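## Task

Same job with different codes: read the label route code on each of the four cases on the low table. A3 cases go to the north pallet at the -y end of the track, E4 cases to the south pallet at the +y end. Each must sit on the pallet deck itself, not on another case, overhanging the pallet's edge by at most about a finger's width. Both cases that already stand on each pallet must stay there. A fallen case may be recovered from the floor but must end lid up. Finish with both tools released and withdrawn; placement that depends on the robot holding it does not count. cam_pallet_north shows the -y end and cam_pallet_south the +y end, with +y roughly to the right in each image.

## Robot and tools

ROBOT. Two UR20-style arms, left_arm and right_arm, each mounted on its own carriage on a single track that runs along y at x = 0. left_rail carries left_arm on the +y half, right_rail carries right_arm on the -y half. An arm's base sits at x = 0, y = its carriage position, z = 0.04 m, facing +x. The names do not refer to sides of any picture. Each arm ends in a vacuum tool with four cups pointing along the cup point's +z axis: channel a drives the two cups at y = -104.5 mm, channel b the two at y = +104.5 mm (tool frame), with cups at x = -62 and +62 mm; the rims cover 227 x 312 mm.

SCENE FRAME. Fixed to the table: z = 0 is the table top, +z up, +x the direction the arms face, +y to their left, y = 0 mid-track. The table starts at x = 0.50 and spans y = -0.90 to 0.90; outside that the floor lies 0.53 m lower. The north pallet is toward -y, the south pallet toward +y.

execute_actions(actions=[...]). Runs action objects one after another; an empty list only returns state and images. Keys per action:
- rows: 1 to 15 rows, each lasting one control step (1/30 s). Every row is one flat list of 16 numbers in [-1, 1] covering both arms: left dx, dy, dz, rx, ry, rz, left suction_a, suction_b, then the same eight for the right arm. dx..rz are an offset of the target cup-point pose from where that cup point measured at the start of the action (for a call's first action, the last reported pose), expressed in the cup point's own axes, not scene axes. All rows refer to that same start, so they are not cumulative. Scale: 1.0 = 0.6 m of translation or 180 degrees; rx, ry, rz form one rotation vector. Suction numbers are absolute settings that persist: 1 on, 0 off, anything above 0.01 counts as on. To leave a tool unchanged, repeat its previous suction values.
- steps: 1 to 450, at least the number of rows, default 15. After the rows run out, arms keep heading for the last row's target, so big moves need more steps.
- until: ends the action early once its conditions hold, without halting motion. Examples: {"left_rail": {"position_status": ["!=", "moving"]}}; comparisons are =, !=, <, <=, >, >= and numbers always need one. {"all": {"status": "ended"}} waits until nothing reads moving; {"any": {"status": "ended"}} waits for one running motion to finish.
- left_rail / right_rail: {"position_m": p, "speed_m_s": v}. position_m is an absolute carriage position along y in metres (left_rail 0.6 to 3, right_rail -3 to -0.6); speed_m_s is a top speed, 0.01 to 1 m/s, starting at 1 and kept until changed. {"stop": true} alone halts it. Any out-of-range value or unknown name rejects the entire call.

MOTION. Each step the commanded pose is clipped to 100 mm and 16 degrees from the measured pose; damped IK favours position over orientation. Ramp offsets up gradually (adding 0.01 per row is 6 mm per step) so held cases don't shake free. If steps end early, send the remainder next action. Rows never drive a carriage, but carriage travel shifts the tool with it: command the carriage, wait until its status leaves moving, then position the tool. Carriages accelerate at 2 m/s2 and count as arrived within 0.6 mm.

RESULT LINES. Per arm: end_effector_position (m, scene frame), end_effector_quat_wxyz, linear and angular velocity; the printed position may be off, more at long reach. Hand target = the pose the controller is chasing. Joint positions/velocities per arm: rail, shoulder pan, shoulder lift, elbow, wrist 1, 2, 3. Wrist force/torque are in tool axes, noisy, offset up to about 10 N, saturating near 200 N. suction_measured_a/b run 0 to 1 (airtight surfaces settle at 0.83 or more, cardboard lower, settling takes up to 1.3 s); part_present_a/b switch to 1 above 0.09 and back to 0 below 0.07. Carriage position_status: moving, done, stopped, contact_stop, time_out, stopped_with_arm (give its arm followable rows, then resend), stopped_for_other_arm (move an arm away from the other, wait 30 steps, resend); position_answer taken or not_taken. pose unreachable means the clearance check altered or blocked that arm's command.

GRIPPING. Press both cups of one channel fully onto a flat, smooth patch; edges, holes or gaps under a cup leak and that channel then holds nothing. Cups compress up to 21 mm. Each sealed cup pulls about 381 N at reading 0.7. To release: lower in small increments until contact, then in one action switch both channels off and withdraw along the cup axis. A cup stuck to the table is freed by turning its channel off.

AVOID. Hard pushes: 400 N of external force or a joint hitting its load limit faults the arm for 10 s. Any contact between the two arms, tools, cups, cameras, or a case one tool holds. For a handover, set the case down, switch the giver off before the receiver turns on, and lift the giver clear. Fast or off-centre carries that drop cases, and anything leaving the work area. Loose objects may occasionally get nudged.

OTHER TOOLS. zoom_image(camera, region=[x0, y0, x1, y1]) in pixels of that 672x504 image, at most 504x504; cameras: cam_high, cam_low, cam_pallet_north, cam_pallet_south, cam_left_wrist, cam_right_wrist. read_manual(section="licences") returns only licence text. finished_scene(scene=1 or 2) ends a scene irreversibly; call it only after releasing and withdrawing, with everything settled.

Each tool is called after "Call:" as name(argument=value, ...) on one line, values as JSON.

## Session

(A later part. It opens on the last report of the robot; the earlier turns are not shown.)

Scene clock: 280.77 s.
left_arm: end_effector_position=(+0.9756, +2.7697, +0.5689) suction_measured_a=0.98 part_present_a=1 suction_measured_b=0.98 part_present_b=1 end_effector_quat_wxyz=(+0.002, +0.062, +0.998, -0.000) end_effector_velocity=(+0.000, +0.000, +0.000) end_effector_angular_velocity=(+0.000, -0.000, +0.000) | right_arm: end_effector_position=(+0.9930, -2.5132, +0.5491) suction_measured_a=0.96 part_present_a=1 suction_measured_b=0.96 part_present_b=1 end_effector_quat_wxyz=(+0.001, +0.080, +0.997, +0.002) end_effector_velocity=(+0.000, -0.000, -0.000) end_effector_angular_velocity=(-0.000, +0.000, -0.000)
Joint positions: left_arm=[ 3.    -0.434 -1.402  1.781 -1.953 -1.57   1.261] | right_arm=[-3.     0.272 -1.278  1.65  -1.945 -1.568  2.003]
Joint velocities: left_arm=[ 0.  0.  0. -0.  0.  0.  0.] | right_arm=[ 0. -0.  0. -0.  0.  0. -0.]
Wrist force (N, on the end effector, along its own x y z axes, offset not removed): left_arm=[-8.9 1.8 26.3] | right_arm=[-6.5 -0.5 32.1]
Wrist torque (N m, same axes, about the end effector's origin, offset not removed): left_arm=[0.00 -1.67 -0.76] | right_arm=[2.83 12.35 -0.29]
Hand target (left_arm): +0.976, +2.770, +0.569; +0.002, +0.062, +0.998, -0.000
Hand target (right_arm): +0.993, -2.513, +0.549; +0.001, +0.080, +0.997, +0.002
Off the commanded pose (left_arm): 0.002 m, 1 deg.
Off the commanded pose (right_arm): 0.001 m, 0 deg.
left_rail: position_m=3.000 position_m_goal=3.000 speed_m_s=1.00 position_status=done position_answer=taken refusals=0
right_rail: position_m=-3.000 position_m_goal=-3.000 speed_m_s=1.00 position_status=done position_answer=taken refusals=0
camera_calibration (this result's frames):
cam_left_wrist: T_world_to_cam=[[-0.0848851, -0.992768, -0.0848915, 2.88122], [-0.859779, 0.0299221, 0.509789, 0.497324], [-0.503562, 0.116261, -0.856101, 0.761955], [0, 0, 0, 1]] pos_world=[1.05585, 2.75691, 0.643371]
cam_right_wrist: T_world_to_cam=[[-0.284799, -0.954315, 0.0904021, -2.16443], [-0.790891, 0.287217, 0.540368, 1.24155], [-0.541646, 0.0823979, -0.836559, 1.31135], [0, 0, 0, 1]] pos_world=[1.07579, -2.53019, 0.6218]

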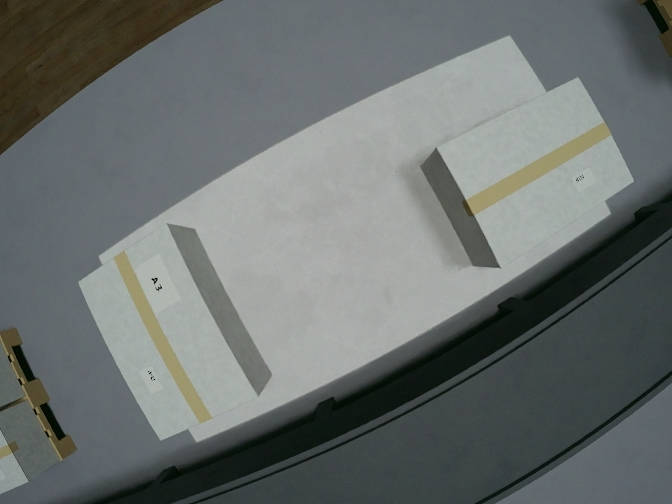

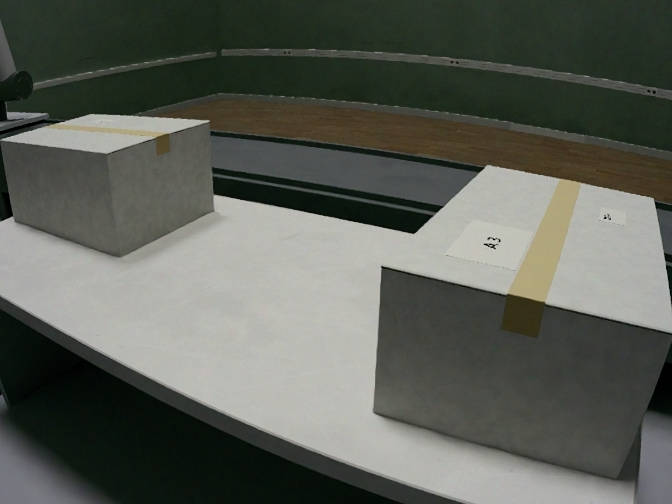

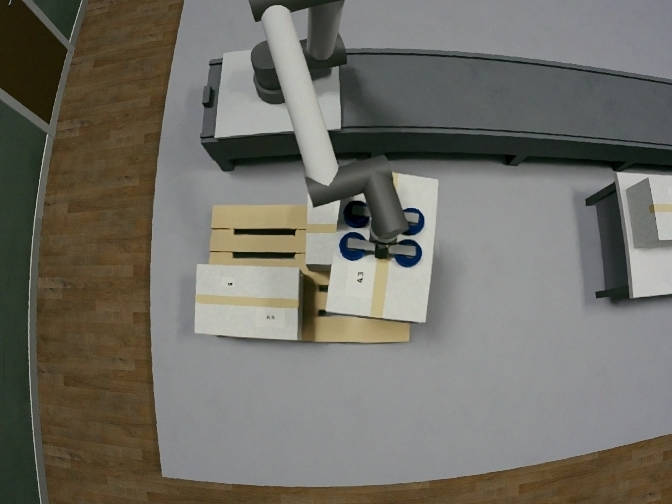

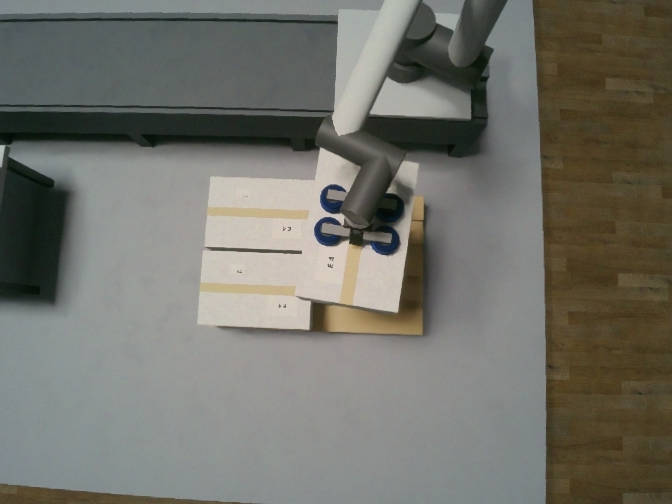

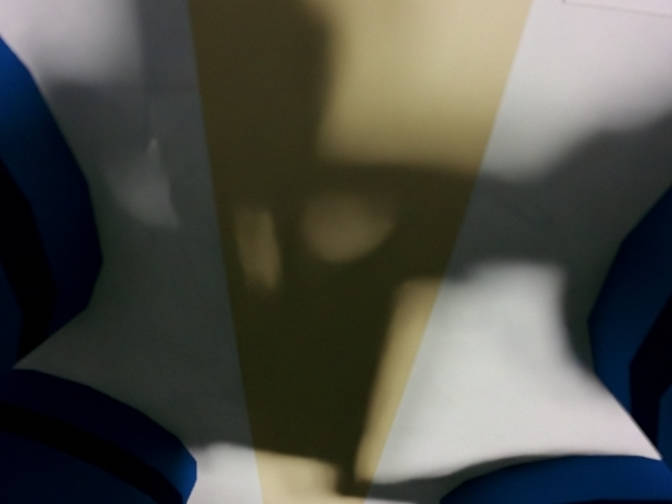

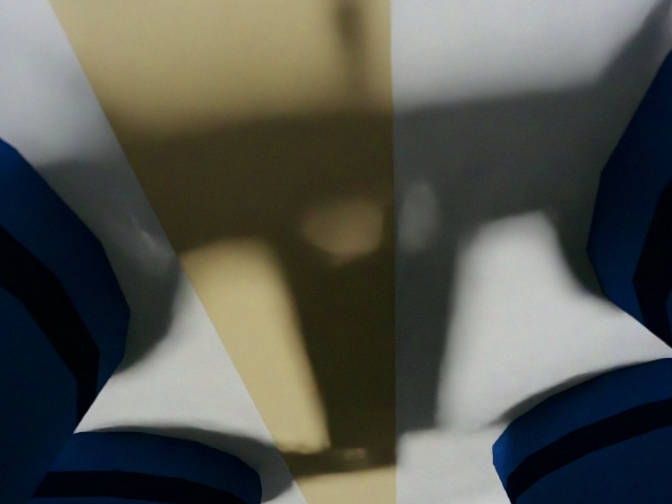

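Call:
execute_actions(actions=[])

Scene clock: 294.70 s.
left_arm: end_effector_position=(+0.9756, +2.7697, +0.5689) suction_measured_a=0.98 part_present_a=1 suction_measured_b=0.98 part_present_b=1 end_effector_quat_wxyz=(+0.002, +0.062, +0.998, -0.000) end_effector_velocity=(-0.000, -0.000, +0.000) end_effector_angular_velocity=(-0.000, +0.000, +0.000) | right_arm: end_effector_position=(+0.9930, -2.5132, +0.5491) suction_measured_a=0.96 part_present_a=1 suction_measured_b=0.96 part_present_b=1 end_effector_quat_wxyz=(+0.001, +0.080, +0.997, +0.002) end_effector_velocity=(+0.000, -0.000, -0.000) end_effector_angular_velocity=(-0.000, +0.000, -0.000)
Joint positions: left_arm=[ 3.    -0.434 -1.402  1.781 -1.953 -1.57   1.261] | right_arm=[-3.     0.272 -1.278  1.65  -1.945 -1.568  2.003]
Joint velocities: left_arm=[ 0. -0. -0. -0.  0. -0. -0.] | right_arm=[ 0. -0.  0. -0. -0. -0.  0.]
Wrist force (N, on the end effector, along its own x y z axes, offset not removed): left_arm=[-3.0 -1.2 20.8] | right_arm=[-3.6 3.5 35.0]
Wrist torque (N m, same axes, about the end effector's origin, offset not removed): left_arm=[-0.42 -2.48 -0.73] | right_arm=[3.43 11.84 -0.22]
Hand target (left_arm): +0.976, +2.770, +0.569; +0.002, +0.062, +0.998, -0.000
Hand target (right_arm): +0.993, -2.513, +0.549; +0.001, +0.080, +0.997, +0.002
Off the commanded pose (left_arm): 0.002 m, 1 deg.
Off the commanded pose (right_arm): 0.001 m, 0 deg.
left_rail: position_m=3.000 position_m_goal=3.000 speed_m_s=1.00 position_status=done position_answer=taken refusals=0
right_rail: position_m=-3.000 position_m_goal=-3.000 speed_m_s=1.00 position_status=done position_answer=taken refusals=0
camera_calibration (this result's frames):
cam_left_wrist: T_world_to_cam=[[-0.0849183, -0.992765, -0.0848917, 2.88124], [-0.859778, 0.0299508, 0.509789, 0.497244], [-0.503558, 0.116278, -0.856101, 0.761904], [0, 0, 0, 1]] pos_world=[1.05585, 2.75691, 0.643371]
cam_right_wrist: T_world_to_cam=[[-0.284799, -0.954315, 0.0904022, -2.16443], [-0.790891, 0.287217, 0.540368, 1.24155], [-0.541646, 0.0823978, -0.836559, 1.31135], [0, 0, 0, 1]] pos_world=[1.07579, -2.53019, 0.6218]

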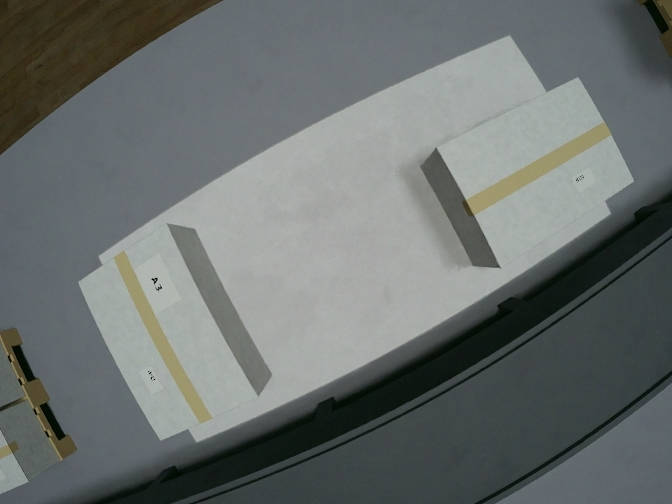

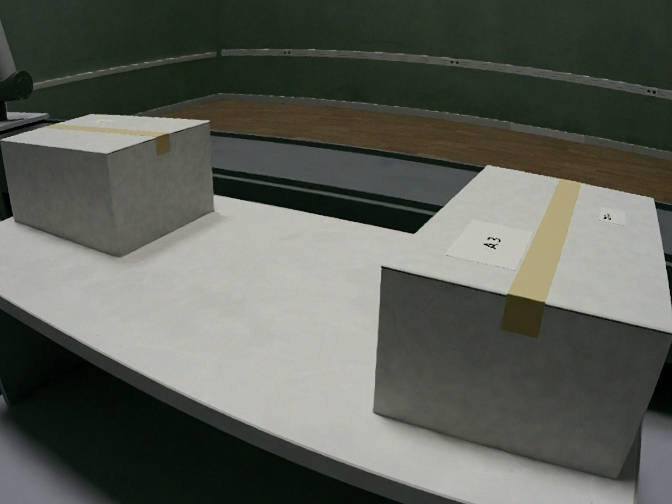

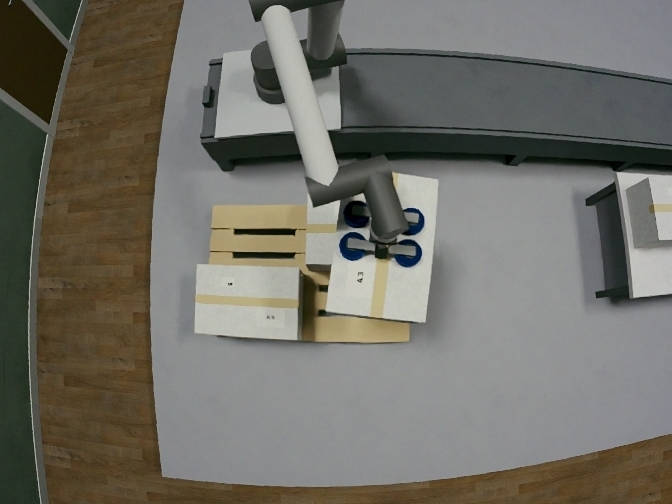

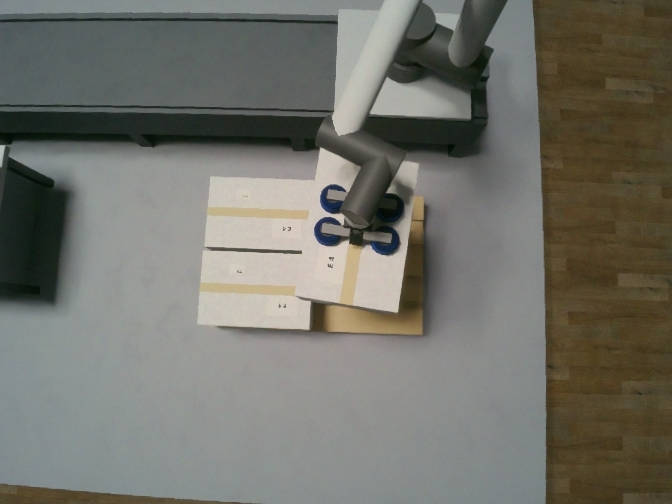

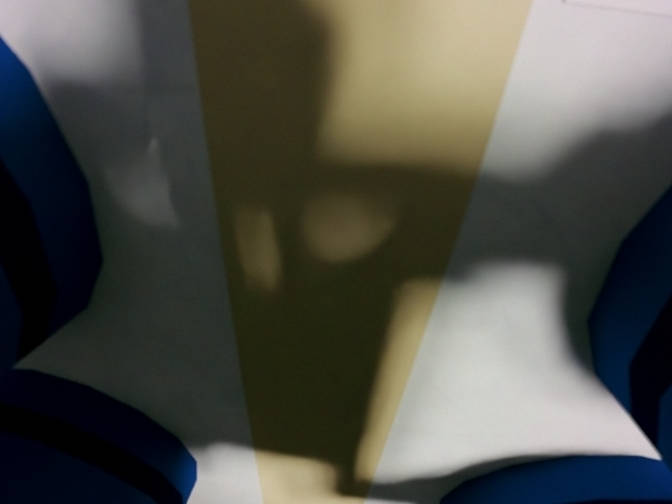

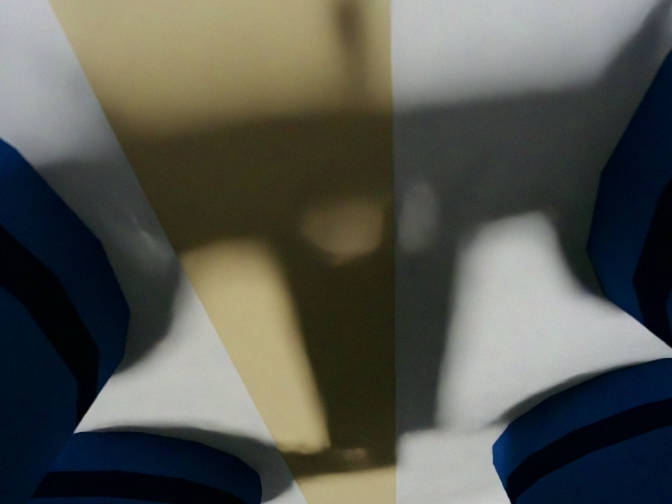

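Call:
execute_actions(actions=[{"rows": [
[-0.007,0.004,0.013,0,0,0.009,1,1,-0.008,-0.001,0.013,0,0,0.009,1,1],
[-0.018,0.011,0.033,0,0,0.023,1,1,-0.020,-0.001,0.032,0,0,0.023,1,1],
[-0.032,0.020,0.060,0,0,0.041,1,1,-0.036,-0.002,0.057,0,0,0.042,1,1],
[-0.050,0.031,0.093,0,0,0.064,1,1,-0.056,-0.004,0.088,0,0,0.065,1,1],
[-0.071,0.045,0.133,0,0,0.092,1,1,-0.080,-0.005,0.126,0,0,0.092,1,1],
[-0.096,0.061,0.180,0,0,0.124,1,1,-0.108,-0.007,0.171,0,0,0.125,1,1],
[-0.124,0.079,0.233,0,0,0.161,1,1,-0.140,-0.009,0.221,0,0,0.162,1,1],
[-0.156,0.099,0.293,0,0,0.203,1,1,-0.176,-0.012,0.278,0,0,0.203,1,1],
[-0.191,0.121,0.360,0,0,0.249,1,1,-0.217,-0.015,0.341,0,0,0.249,1,1],
[-0.227,0.144,0.426,0,0,0.295,1,1,-0.257,-0.017,0.404,0,0,0.295,1,1],
[-0.262,0.166,0.493,0,0,0.341,1,1,-0.297,-0.020,0.468,0,0,0.342,1,1],
[-0.294,0.187,0.553,0,0,0.382,1,1,-0.333,-0.022,0.525,0,0,0.383,1,1],
[-0.323,0.205,0.606,0,0,0.419,1,1,-0.365,-0.025,0.575,0,0,0.420,1,1],
[-0.344,0.218,0.646,0,0,0.447,1,1,-0.389,-0.026,0.613,0,0,0.448,1,1],
[-0.355,0.225,0.666,0,0,0.4605,1,1,-0.401,-0.027,0.632,0,0,0.4617,1,1]
], "steps": 60}])

Scene clock: 333.20 s.
left_arm: end_effector_position=(+1.2057, +2.8770, +0.1703) suction_measured_a=0.98 part_present_a=1 suction_measured_b=0.98 part_present_b=1 end_effector_quat_wxyz=(+0.002, +0.707, +0.707, +0.001) end_effector_velocity=(-0.000, +0.000, -0.001) end_effector_angular_velocity=(+0.000, +0.001, -0.004) | right_arm: end_effector_position=(+1.2289, -2.5666, +0.1701) suction_measured_a=0.96 part_present_a=1 suction_measured_b=0.96 part_present_b=1 end_effector_quat_wxyz=(-0.001, +0.721, +0.693, +0.002) end_effector_velocity=(+0.000, +0.000, -0.000) end_effector_angular_velocity=(-0.000, +0.000, -0.002)
Joint positions: left_arm=[ 3.    -0.268 -0.932  1.707 -2.351 -1.57   2.873] | right_arm=[-3.     0.183 -0.852  1.547 -2.269 -1.568  3.364]
Joint velocities: left_arm=[ 0.     0.     0.001  0.     0.    -0.     0.004] | right_arm=[ 0.     0.     0.    -0.     0.    -0.     0.002]
Wrist force (N, on the end effector, along its own x y z axes, offset not removed): left_arm=[-11.6 118.0 -200.0] | right_arm=[-4.2 4.5 31.9]
Wrist torque (N m, same axes, about the end effector's origin, offset not removed): left_arm=[1.12 -18.45 -20.00] | right_arm=[3.54 11.90 -0.30]
Hand target (left_arm): +1.206, +2.877, +0.170; +0.002, +0.707, +0.707, +0.001
Hand target (right_arm): +1.229, -2.567, +0.170; -0.001, +0.721, +0.693, +0.002
Off the commanded pose (left_arm): 0.001 m, 0 deg.
Off the commanded pose (right_arm): 0.001 m, 0 deg.
left_rail: position_m=3.000 position_m_goal=3.000 speed_m_s=1.00 position_status=done position_answer=taken refusals=0
right_rail: position_m=-3.000 position_m_goal=-3.000 speed_m_s=1.00 position_status=done position_answer=taken refusals=0
camera_calibration (this result's frames):
cam_left_wrist: T_world_to_cam=[[-0.995194, -0.0389494, -0.0898382, 1.32768], [-0.079699, 0.855225, 0.512092, -2.42014], [0.0568862, 0.516791, -0.854219, -1.30428], [0, 0, 0, 1]] pos_world=[1.20262, 2.79552, 0.244472]
cam_right_wrist: T_world_to_cam=[[-0.981499, 0.167453, 0.0928411, 1.6209], [0.190864, 0.817193, 0.543845, 1.80146], [0.0151994, 0.551503, -0.834034, 1.64576], [0, 0, 0, 1]] pos_world=[1.22206, -2.6512, 0.242419]

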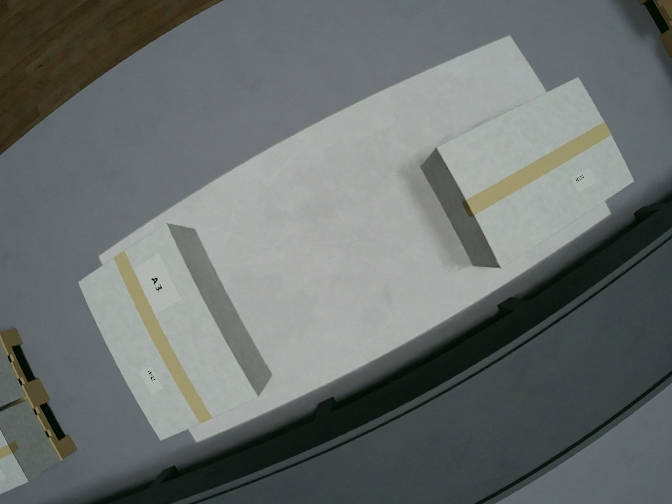

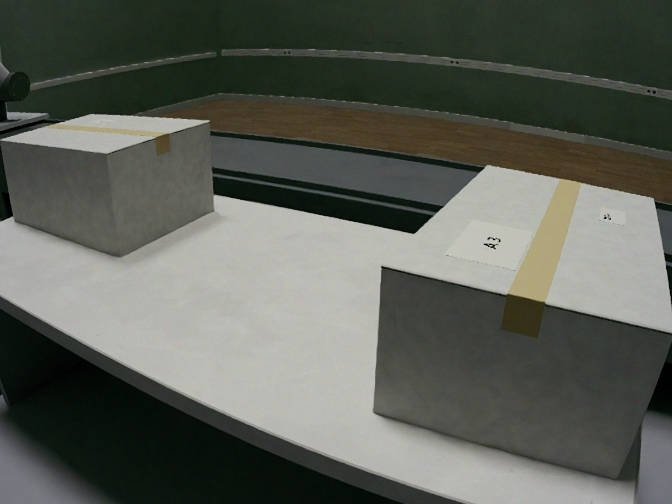

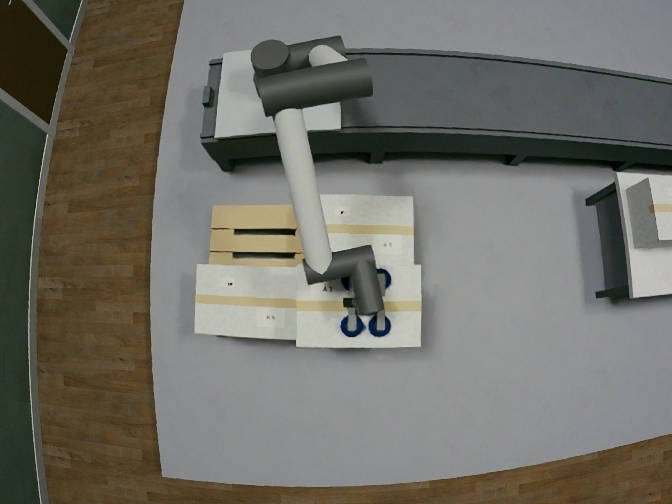

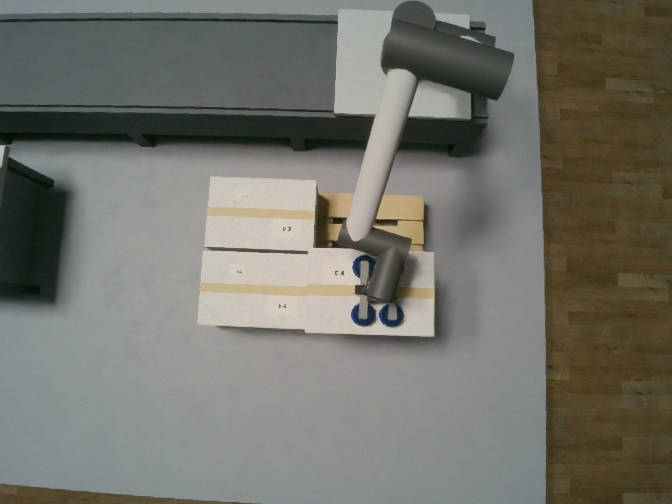

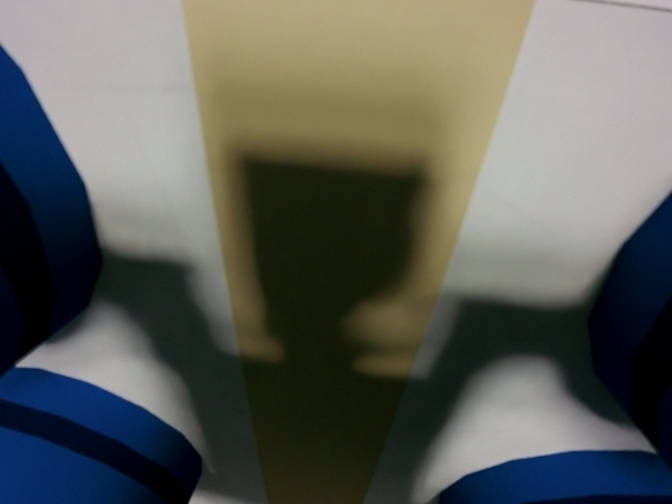

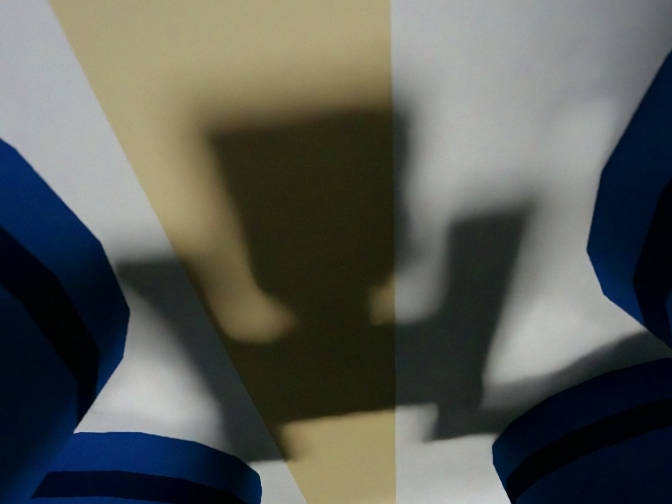

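Call:
execute_actions(actions=[{"rows": [
[0,0,-0.005,0,0,0,1,1,0,0,0,0,0,0,1,1],
[0,0,-0.012,0,0,0,1,1,0,0,0,0,0,0,1,1],
[0,0,-0.020,0,0,0,1,1,0,0,0,0,0,0,1,1],
[0,0,-0.030,0,0,0,1,1,0,0,0,0,0,0,1,1],
[0,0,-0.040,0,0,0,1,1,0,0,0,0,0,0,1,1],
[0,0,-0.050,0,0,0,1,1,0,0,0,0,0,0,1,1],
[0,0,-0.060,0,0,0,1,1,0,0,0,0,0,0,1,1],
[0,0,-0.067,0,0,0,1,1,0,0,0,0,0,0,1,1]
], "steps": 15}])

Scene clock: 338.50 s.
left_arm: end_effector_position=(+1.2050, +2.8773, +0.2051) suction_measured_a=0.98 part_present_a=1 suction_measured_b=0.98 part_present_b=1 end_effector_quat_wxyz=(+0.001, +0.707, +0.707, +0.001) end_effector_velocity=(+0.003, -0.004, +0.037) end_effector_angular_velocity=(-0.011, -0.006, +0.004) | right_arm: end_effector_position=(+1.2289, -2.5666, +0.1700) suction_measured_a=0.96 part_present_a=1 suction_measured_b=0.96 part_present_b=1 end_effector_quat_wxyz=(-0.001, +0.721, +0.693, +0.002) end_effector_velocity=(-0.000, +0.000, +0.000) end_effector_angular_velocity=(-0.000, -0.000, +0.000)
Joint positions: left_arm=[ 3.    -0.269 -0.96   1.697 -2.31  -1.569  2.874] | right_arm=[-3.     0.184 -0.852  1.547 -2.269 -1.568  3.364]
Joint velocities: left_arm=[ 0.     0.    -0.027 -0.014  0.032 -0.009 -0.004] | right_arm=[ 0.  0. -0.  0. -0.  0. -0.]
Wrist force (N, on the end effector, along its own x y z axes, offset not removed): left_arm=[3.2 1.5 19.6] | right_arm=[-2.5 2.2 37.0]
Wrist torque (N m, same axes, about the end effector's origin, offset not removed): left_arm=[-0.86 -2.39 -0.60] | right_arm=[3.21 11.73 -0.13]
Hand target (left_arm): +1.205, +2.877, +0.210; +0.002, +0.707, +0.707, +0.001
Hand target (right_arm): +1.229, -2.567, +0.170; -0.001, +0.721, +0.693, +0.002
Off the commanded pose (left_arm): 0.005 m, 0 deg.
Off the commanded pose (right_arm): 0.000 m, 0 deg.
left_rail: position_m=3.000 position_m_goal=3.000 speed_m_s=1.00 position_status=done position_answer=taken refusals=0
right_rail: position_m=-3.000 position_m_goal=-3.000 speed_m_s=1.00 position_status=done position_answer=taken refusals=0
camera_calibration (this result's frames):
cam_left_wrist: T_world_to_cam=[[-0.995336, -0.0381296, -0.0886097, 1.32768], [-0.0784443, 0.854535, 0.513435, -2.43812], [0.0561431, 0.517992, -0.853541, -1.27732], [0, 0, 0, 1]] pos_world=[1.20194, 2.79573, 0.279216]
cam_right_wrist: T_world_to_cam=[[-0.981496, 0.167463, 0.092855, 1.62093], [0.190881, 0.817213, 0.543808, 1.80152], [0.0151856, 0.55147, -0.834057, 1.64565], [0, 0, 0, 1]] pos_world=[1.22207, -2.6512, 0.242377]

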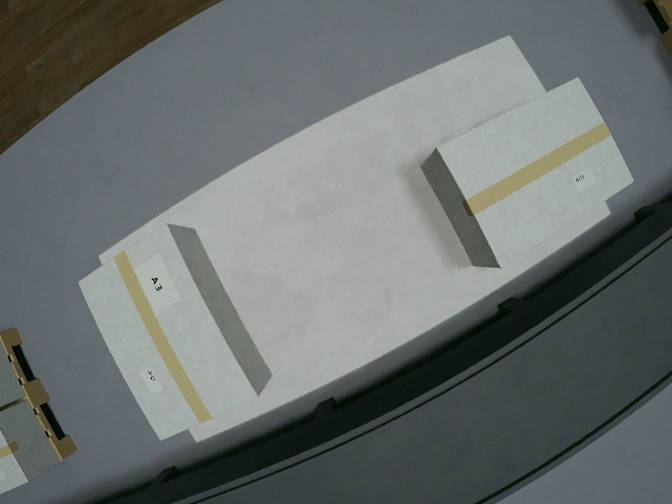

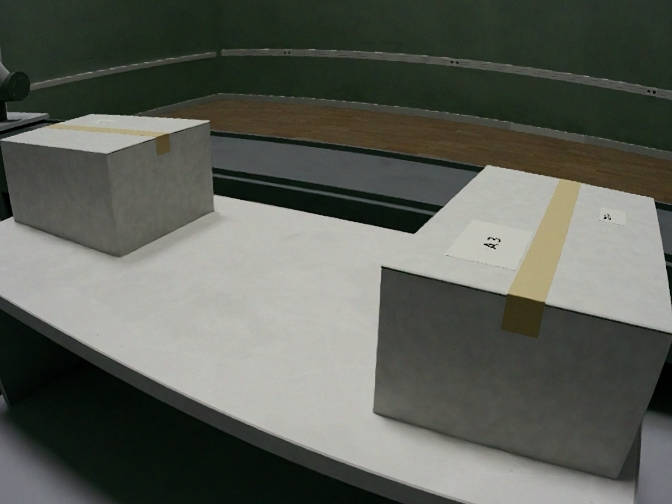

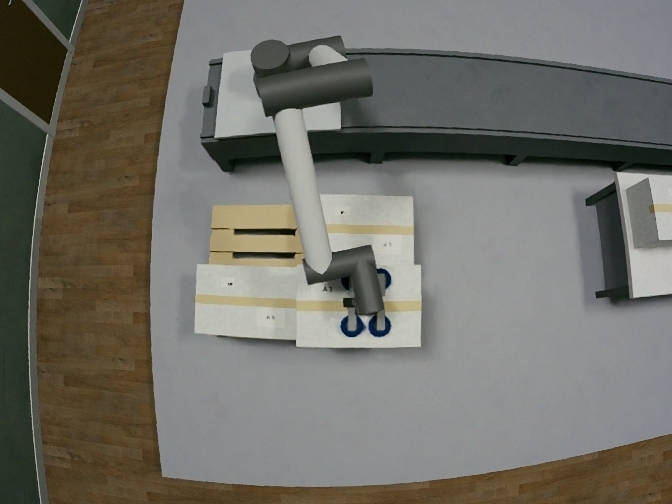

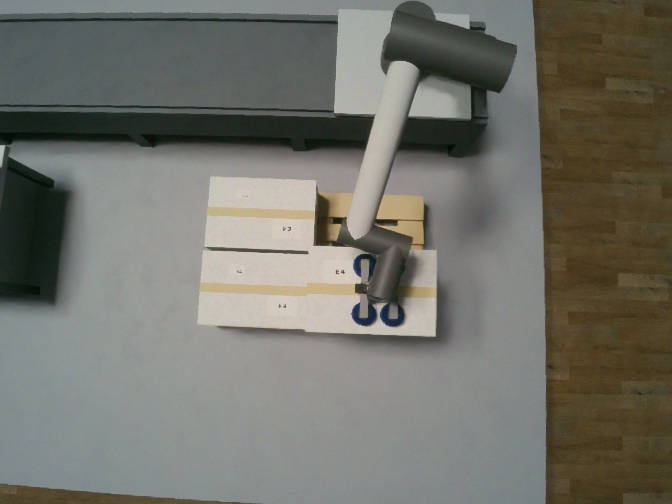

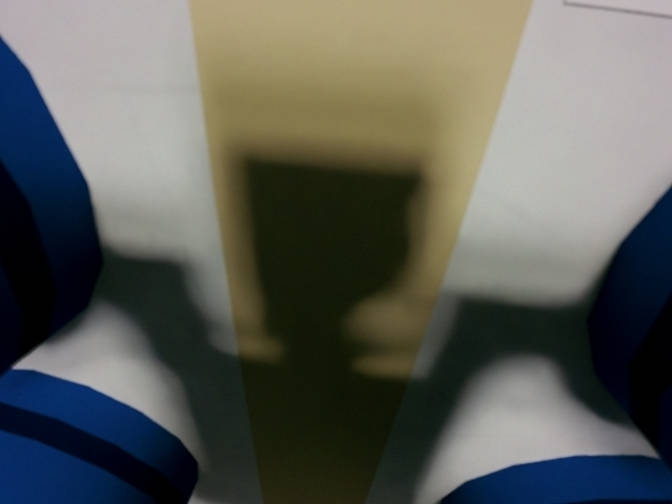

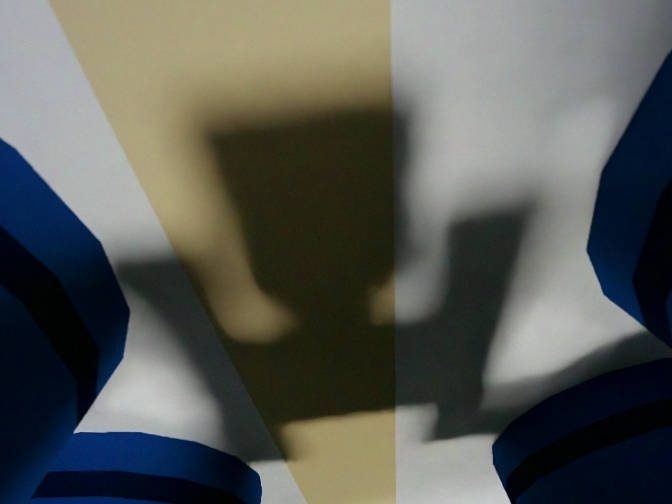

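Call:
zoom_image(camera="cam_pallet_south", region=[180, 160, 460, 360])

Call:
zoom_image(camera="cam_pallet_north", region=[170, 170, 450, 370])

Region (180, 160, 460, 360) of cam_pallet_south's 672x504 image, scaled by 1.800, with more detail than that image has; it fills the top 360 rows of this view, and the rest is white.

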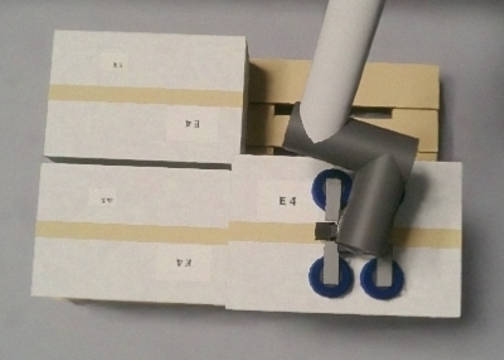

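Region (170, 170, 450, 370) of cam_pallet_north's 672x504 image, scaled by 1.800, with more detail than that image has; it fills the top 360 rows of this view, and the rest is white.

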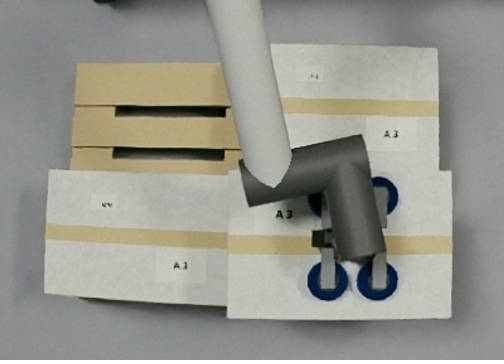

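Call:
execute_actions(actions=[{"rows": [
[0.005,0,0,0,0,0,1,1,0.004,0.001,0,0,0,0,1,1],
[0.013,0,0,0,0,0,1,1,0.011,0.003,0,0,0,0,1,1],
[0.024,0,0,0,0,0,1,1,0.021,0.006,0,0,0,0,1,1],
[0.037,0,0,0,0,0,1,1,0.033,0.009,0,0,0,0,1,1],
[0.050,0,0,0,0,0,1,1,0.045,0.012,0,0,0,0,1,1],
[0.060,0,0,0,0,0,1,1,0.054,0.014,0,0,0,0,1,1],
[0.066,0,0,0,0,0,1,1,0.059,0.0145,0,0,0,0,1,1]
], "steps": 15}])

Call:
zoom_image(camera="cam_pallet_south", region=[180, 160, 460, 360])

Call:
zoom_image(camera="cam_pallet_north", region=[170, 170, 450, 370])

Scene clock: 400.13 s.
left_arm: end_effector_position=(+1.2050, +2.9139, +0.2053) suction_measured_a=0.98 part_present_a=1 suction_measured_b=0.98 part_present_b=1 end_effector_quat_wxyz=(+0.001, +0.707, +0.707, +0.001) end_effector_velocity=(+0.000, +0.024, -0.001) end_effector_angular_velocity=(-0.000, -0.000, -0.001) | right_arm: end_effector_position=(+1.2380, -2.5342, +0.1702) suction_measured_a=0.96 part_present_a=1 suction_measured_b=0.96 part_present_b=1 end_effector_quat_wxyz=(-0.001, +0.721, +0.693, +0.002) end_effector_velocity=(+0.007, +0.021, -0.001) end_effector_angular_velocity=(-0.000, +0.002, -0.001)
Joint positions: left_arm=[ 3.    -0.239 -0.963  1.702 -2.313 -1.569  2.903] | right_arm=[-3.     0.207 -0.834  1.511 -2.25  -1.568  3.387]
Joint velocities: left_arm=[ 0.     0.019 -0.     0.003 -0.003  0.     0.021] | right_arm=[ 0.     0.015  0.013 -0.026  0.014 -0.     0.015]
Wrist force (N, on the end effector, along its own x y z axes, offset not removed): left_arm=[0.5 -1.9 29.1] | right_arm=[-1.6 4.2 35.3]
Wrist torque (N m, same axes, about the end effector's origin, offset not removed): left_arm=[-0.66 -2.12 -0.71] | right_arm=[3.22 12.07 -0.36]
Hand target (left_arm): +1.205, +2.917, +0.205; +0.001, +0.707, +0.707, +0.001
Hand target (right_arm): +1.239, -2.532, +0.170; -0.001, +0.721, +0.693, +0.002
Off the commanded pose (left_arm): 0.003 m, 0 deg.
Off the commanded pose (right_arm): 0.003 m, 0 deg.
left_rail: position_m=3.000 position_m_goal=3.000 speed_m_s=1.00 position_status=done position_answer=taken refusals=0
right_rail: position_m=-3.000 position_m_goal=-3.000 speed_m_s=1.00 position_status=done position_answer=taken refusals=0
camera_calibration (this result's frames):
cam_left_wrist: T_world_to_cam=[[-0.99533, -0.0382884, -0.0886166, 1.32956], [-0.0785903, 0.854467, 0.513527, -2.4691], [0.0560578, 0.518093, -0.853485, -1.29636], [0, 0, 0, 1]] pos_world=[1.20197, 2.83231, 0.279345]
cam_right_wrist: T_world_to_cam=[[-0.981518, 0.167352, 0.0928175, 1.62419], [0.190763, 0.817077, 0.544054, 1.77297], [0.0152094, 0.551705, -0.833901, 1.62832], [0, 0, 0, 1]] pos_world=[1.23119, -2.61882, 0.24251]

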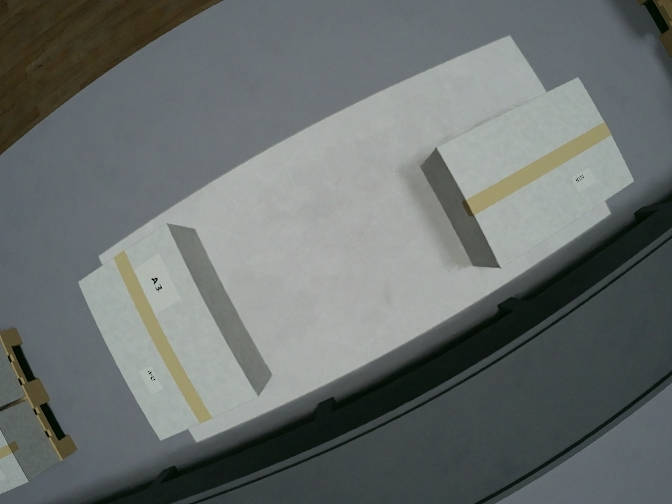

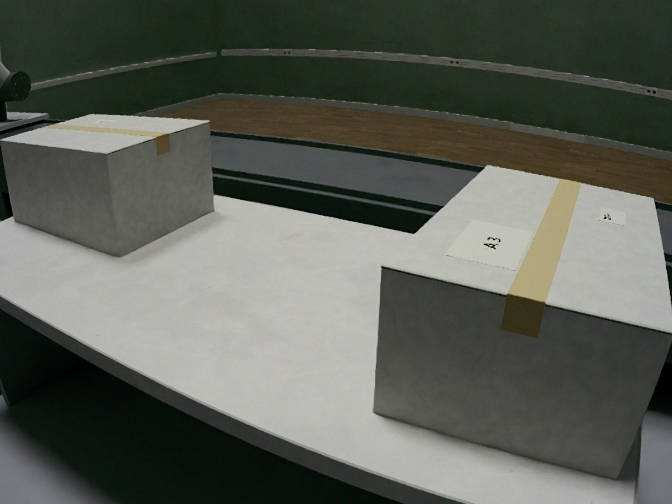

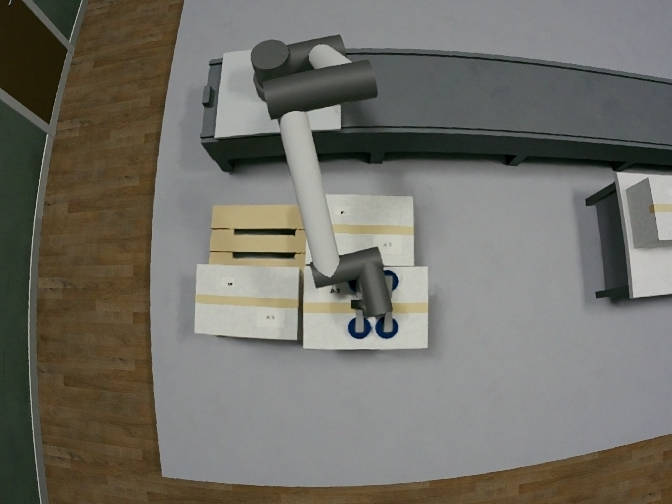

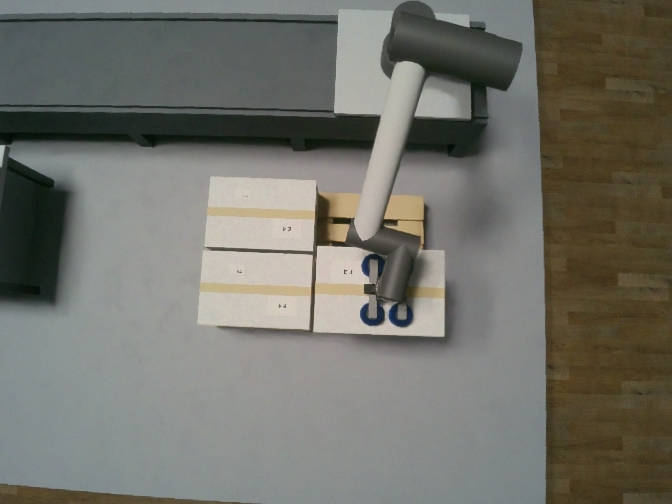

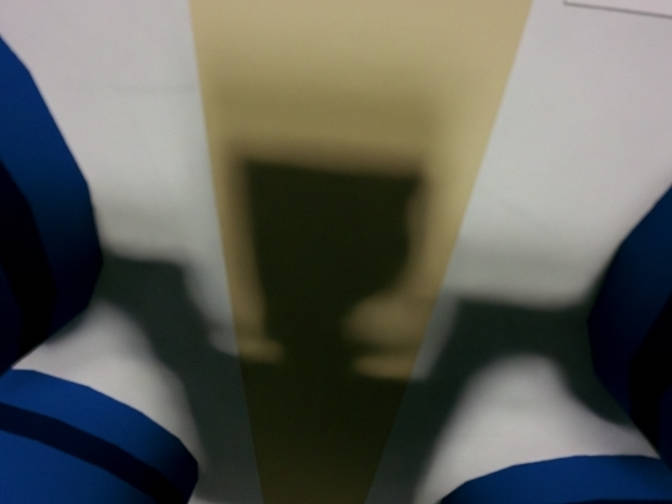

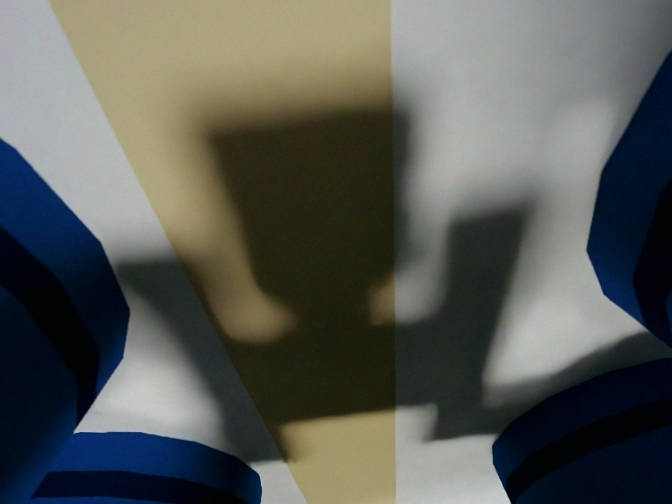

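Region (180, 160, 460, 360) of cam_pallet_south's 672x504 image, scaled by 1.800, with more detail than that image has; it fills the top 360 rows of this view, and the rest is white.

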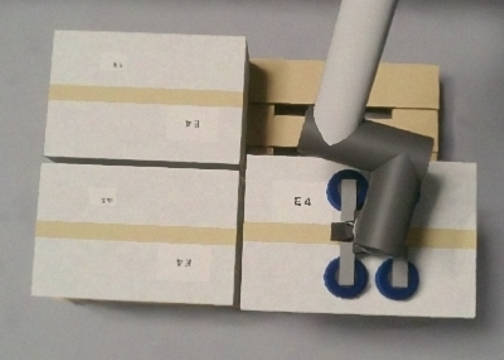

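Region (170, 170, 450, 370) of cam_pallet_north's 672x504 image, scaled by 1.800, with more detail than that image has; it fills the top 360 rows of this view, and the rest is white.

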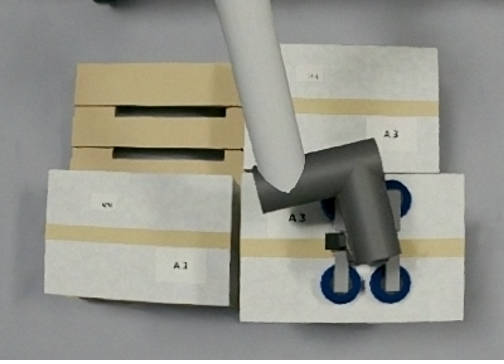

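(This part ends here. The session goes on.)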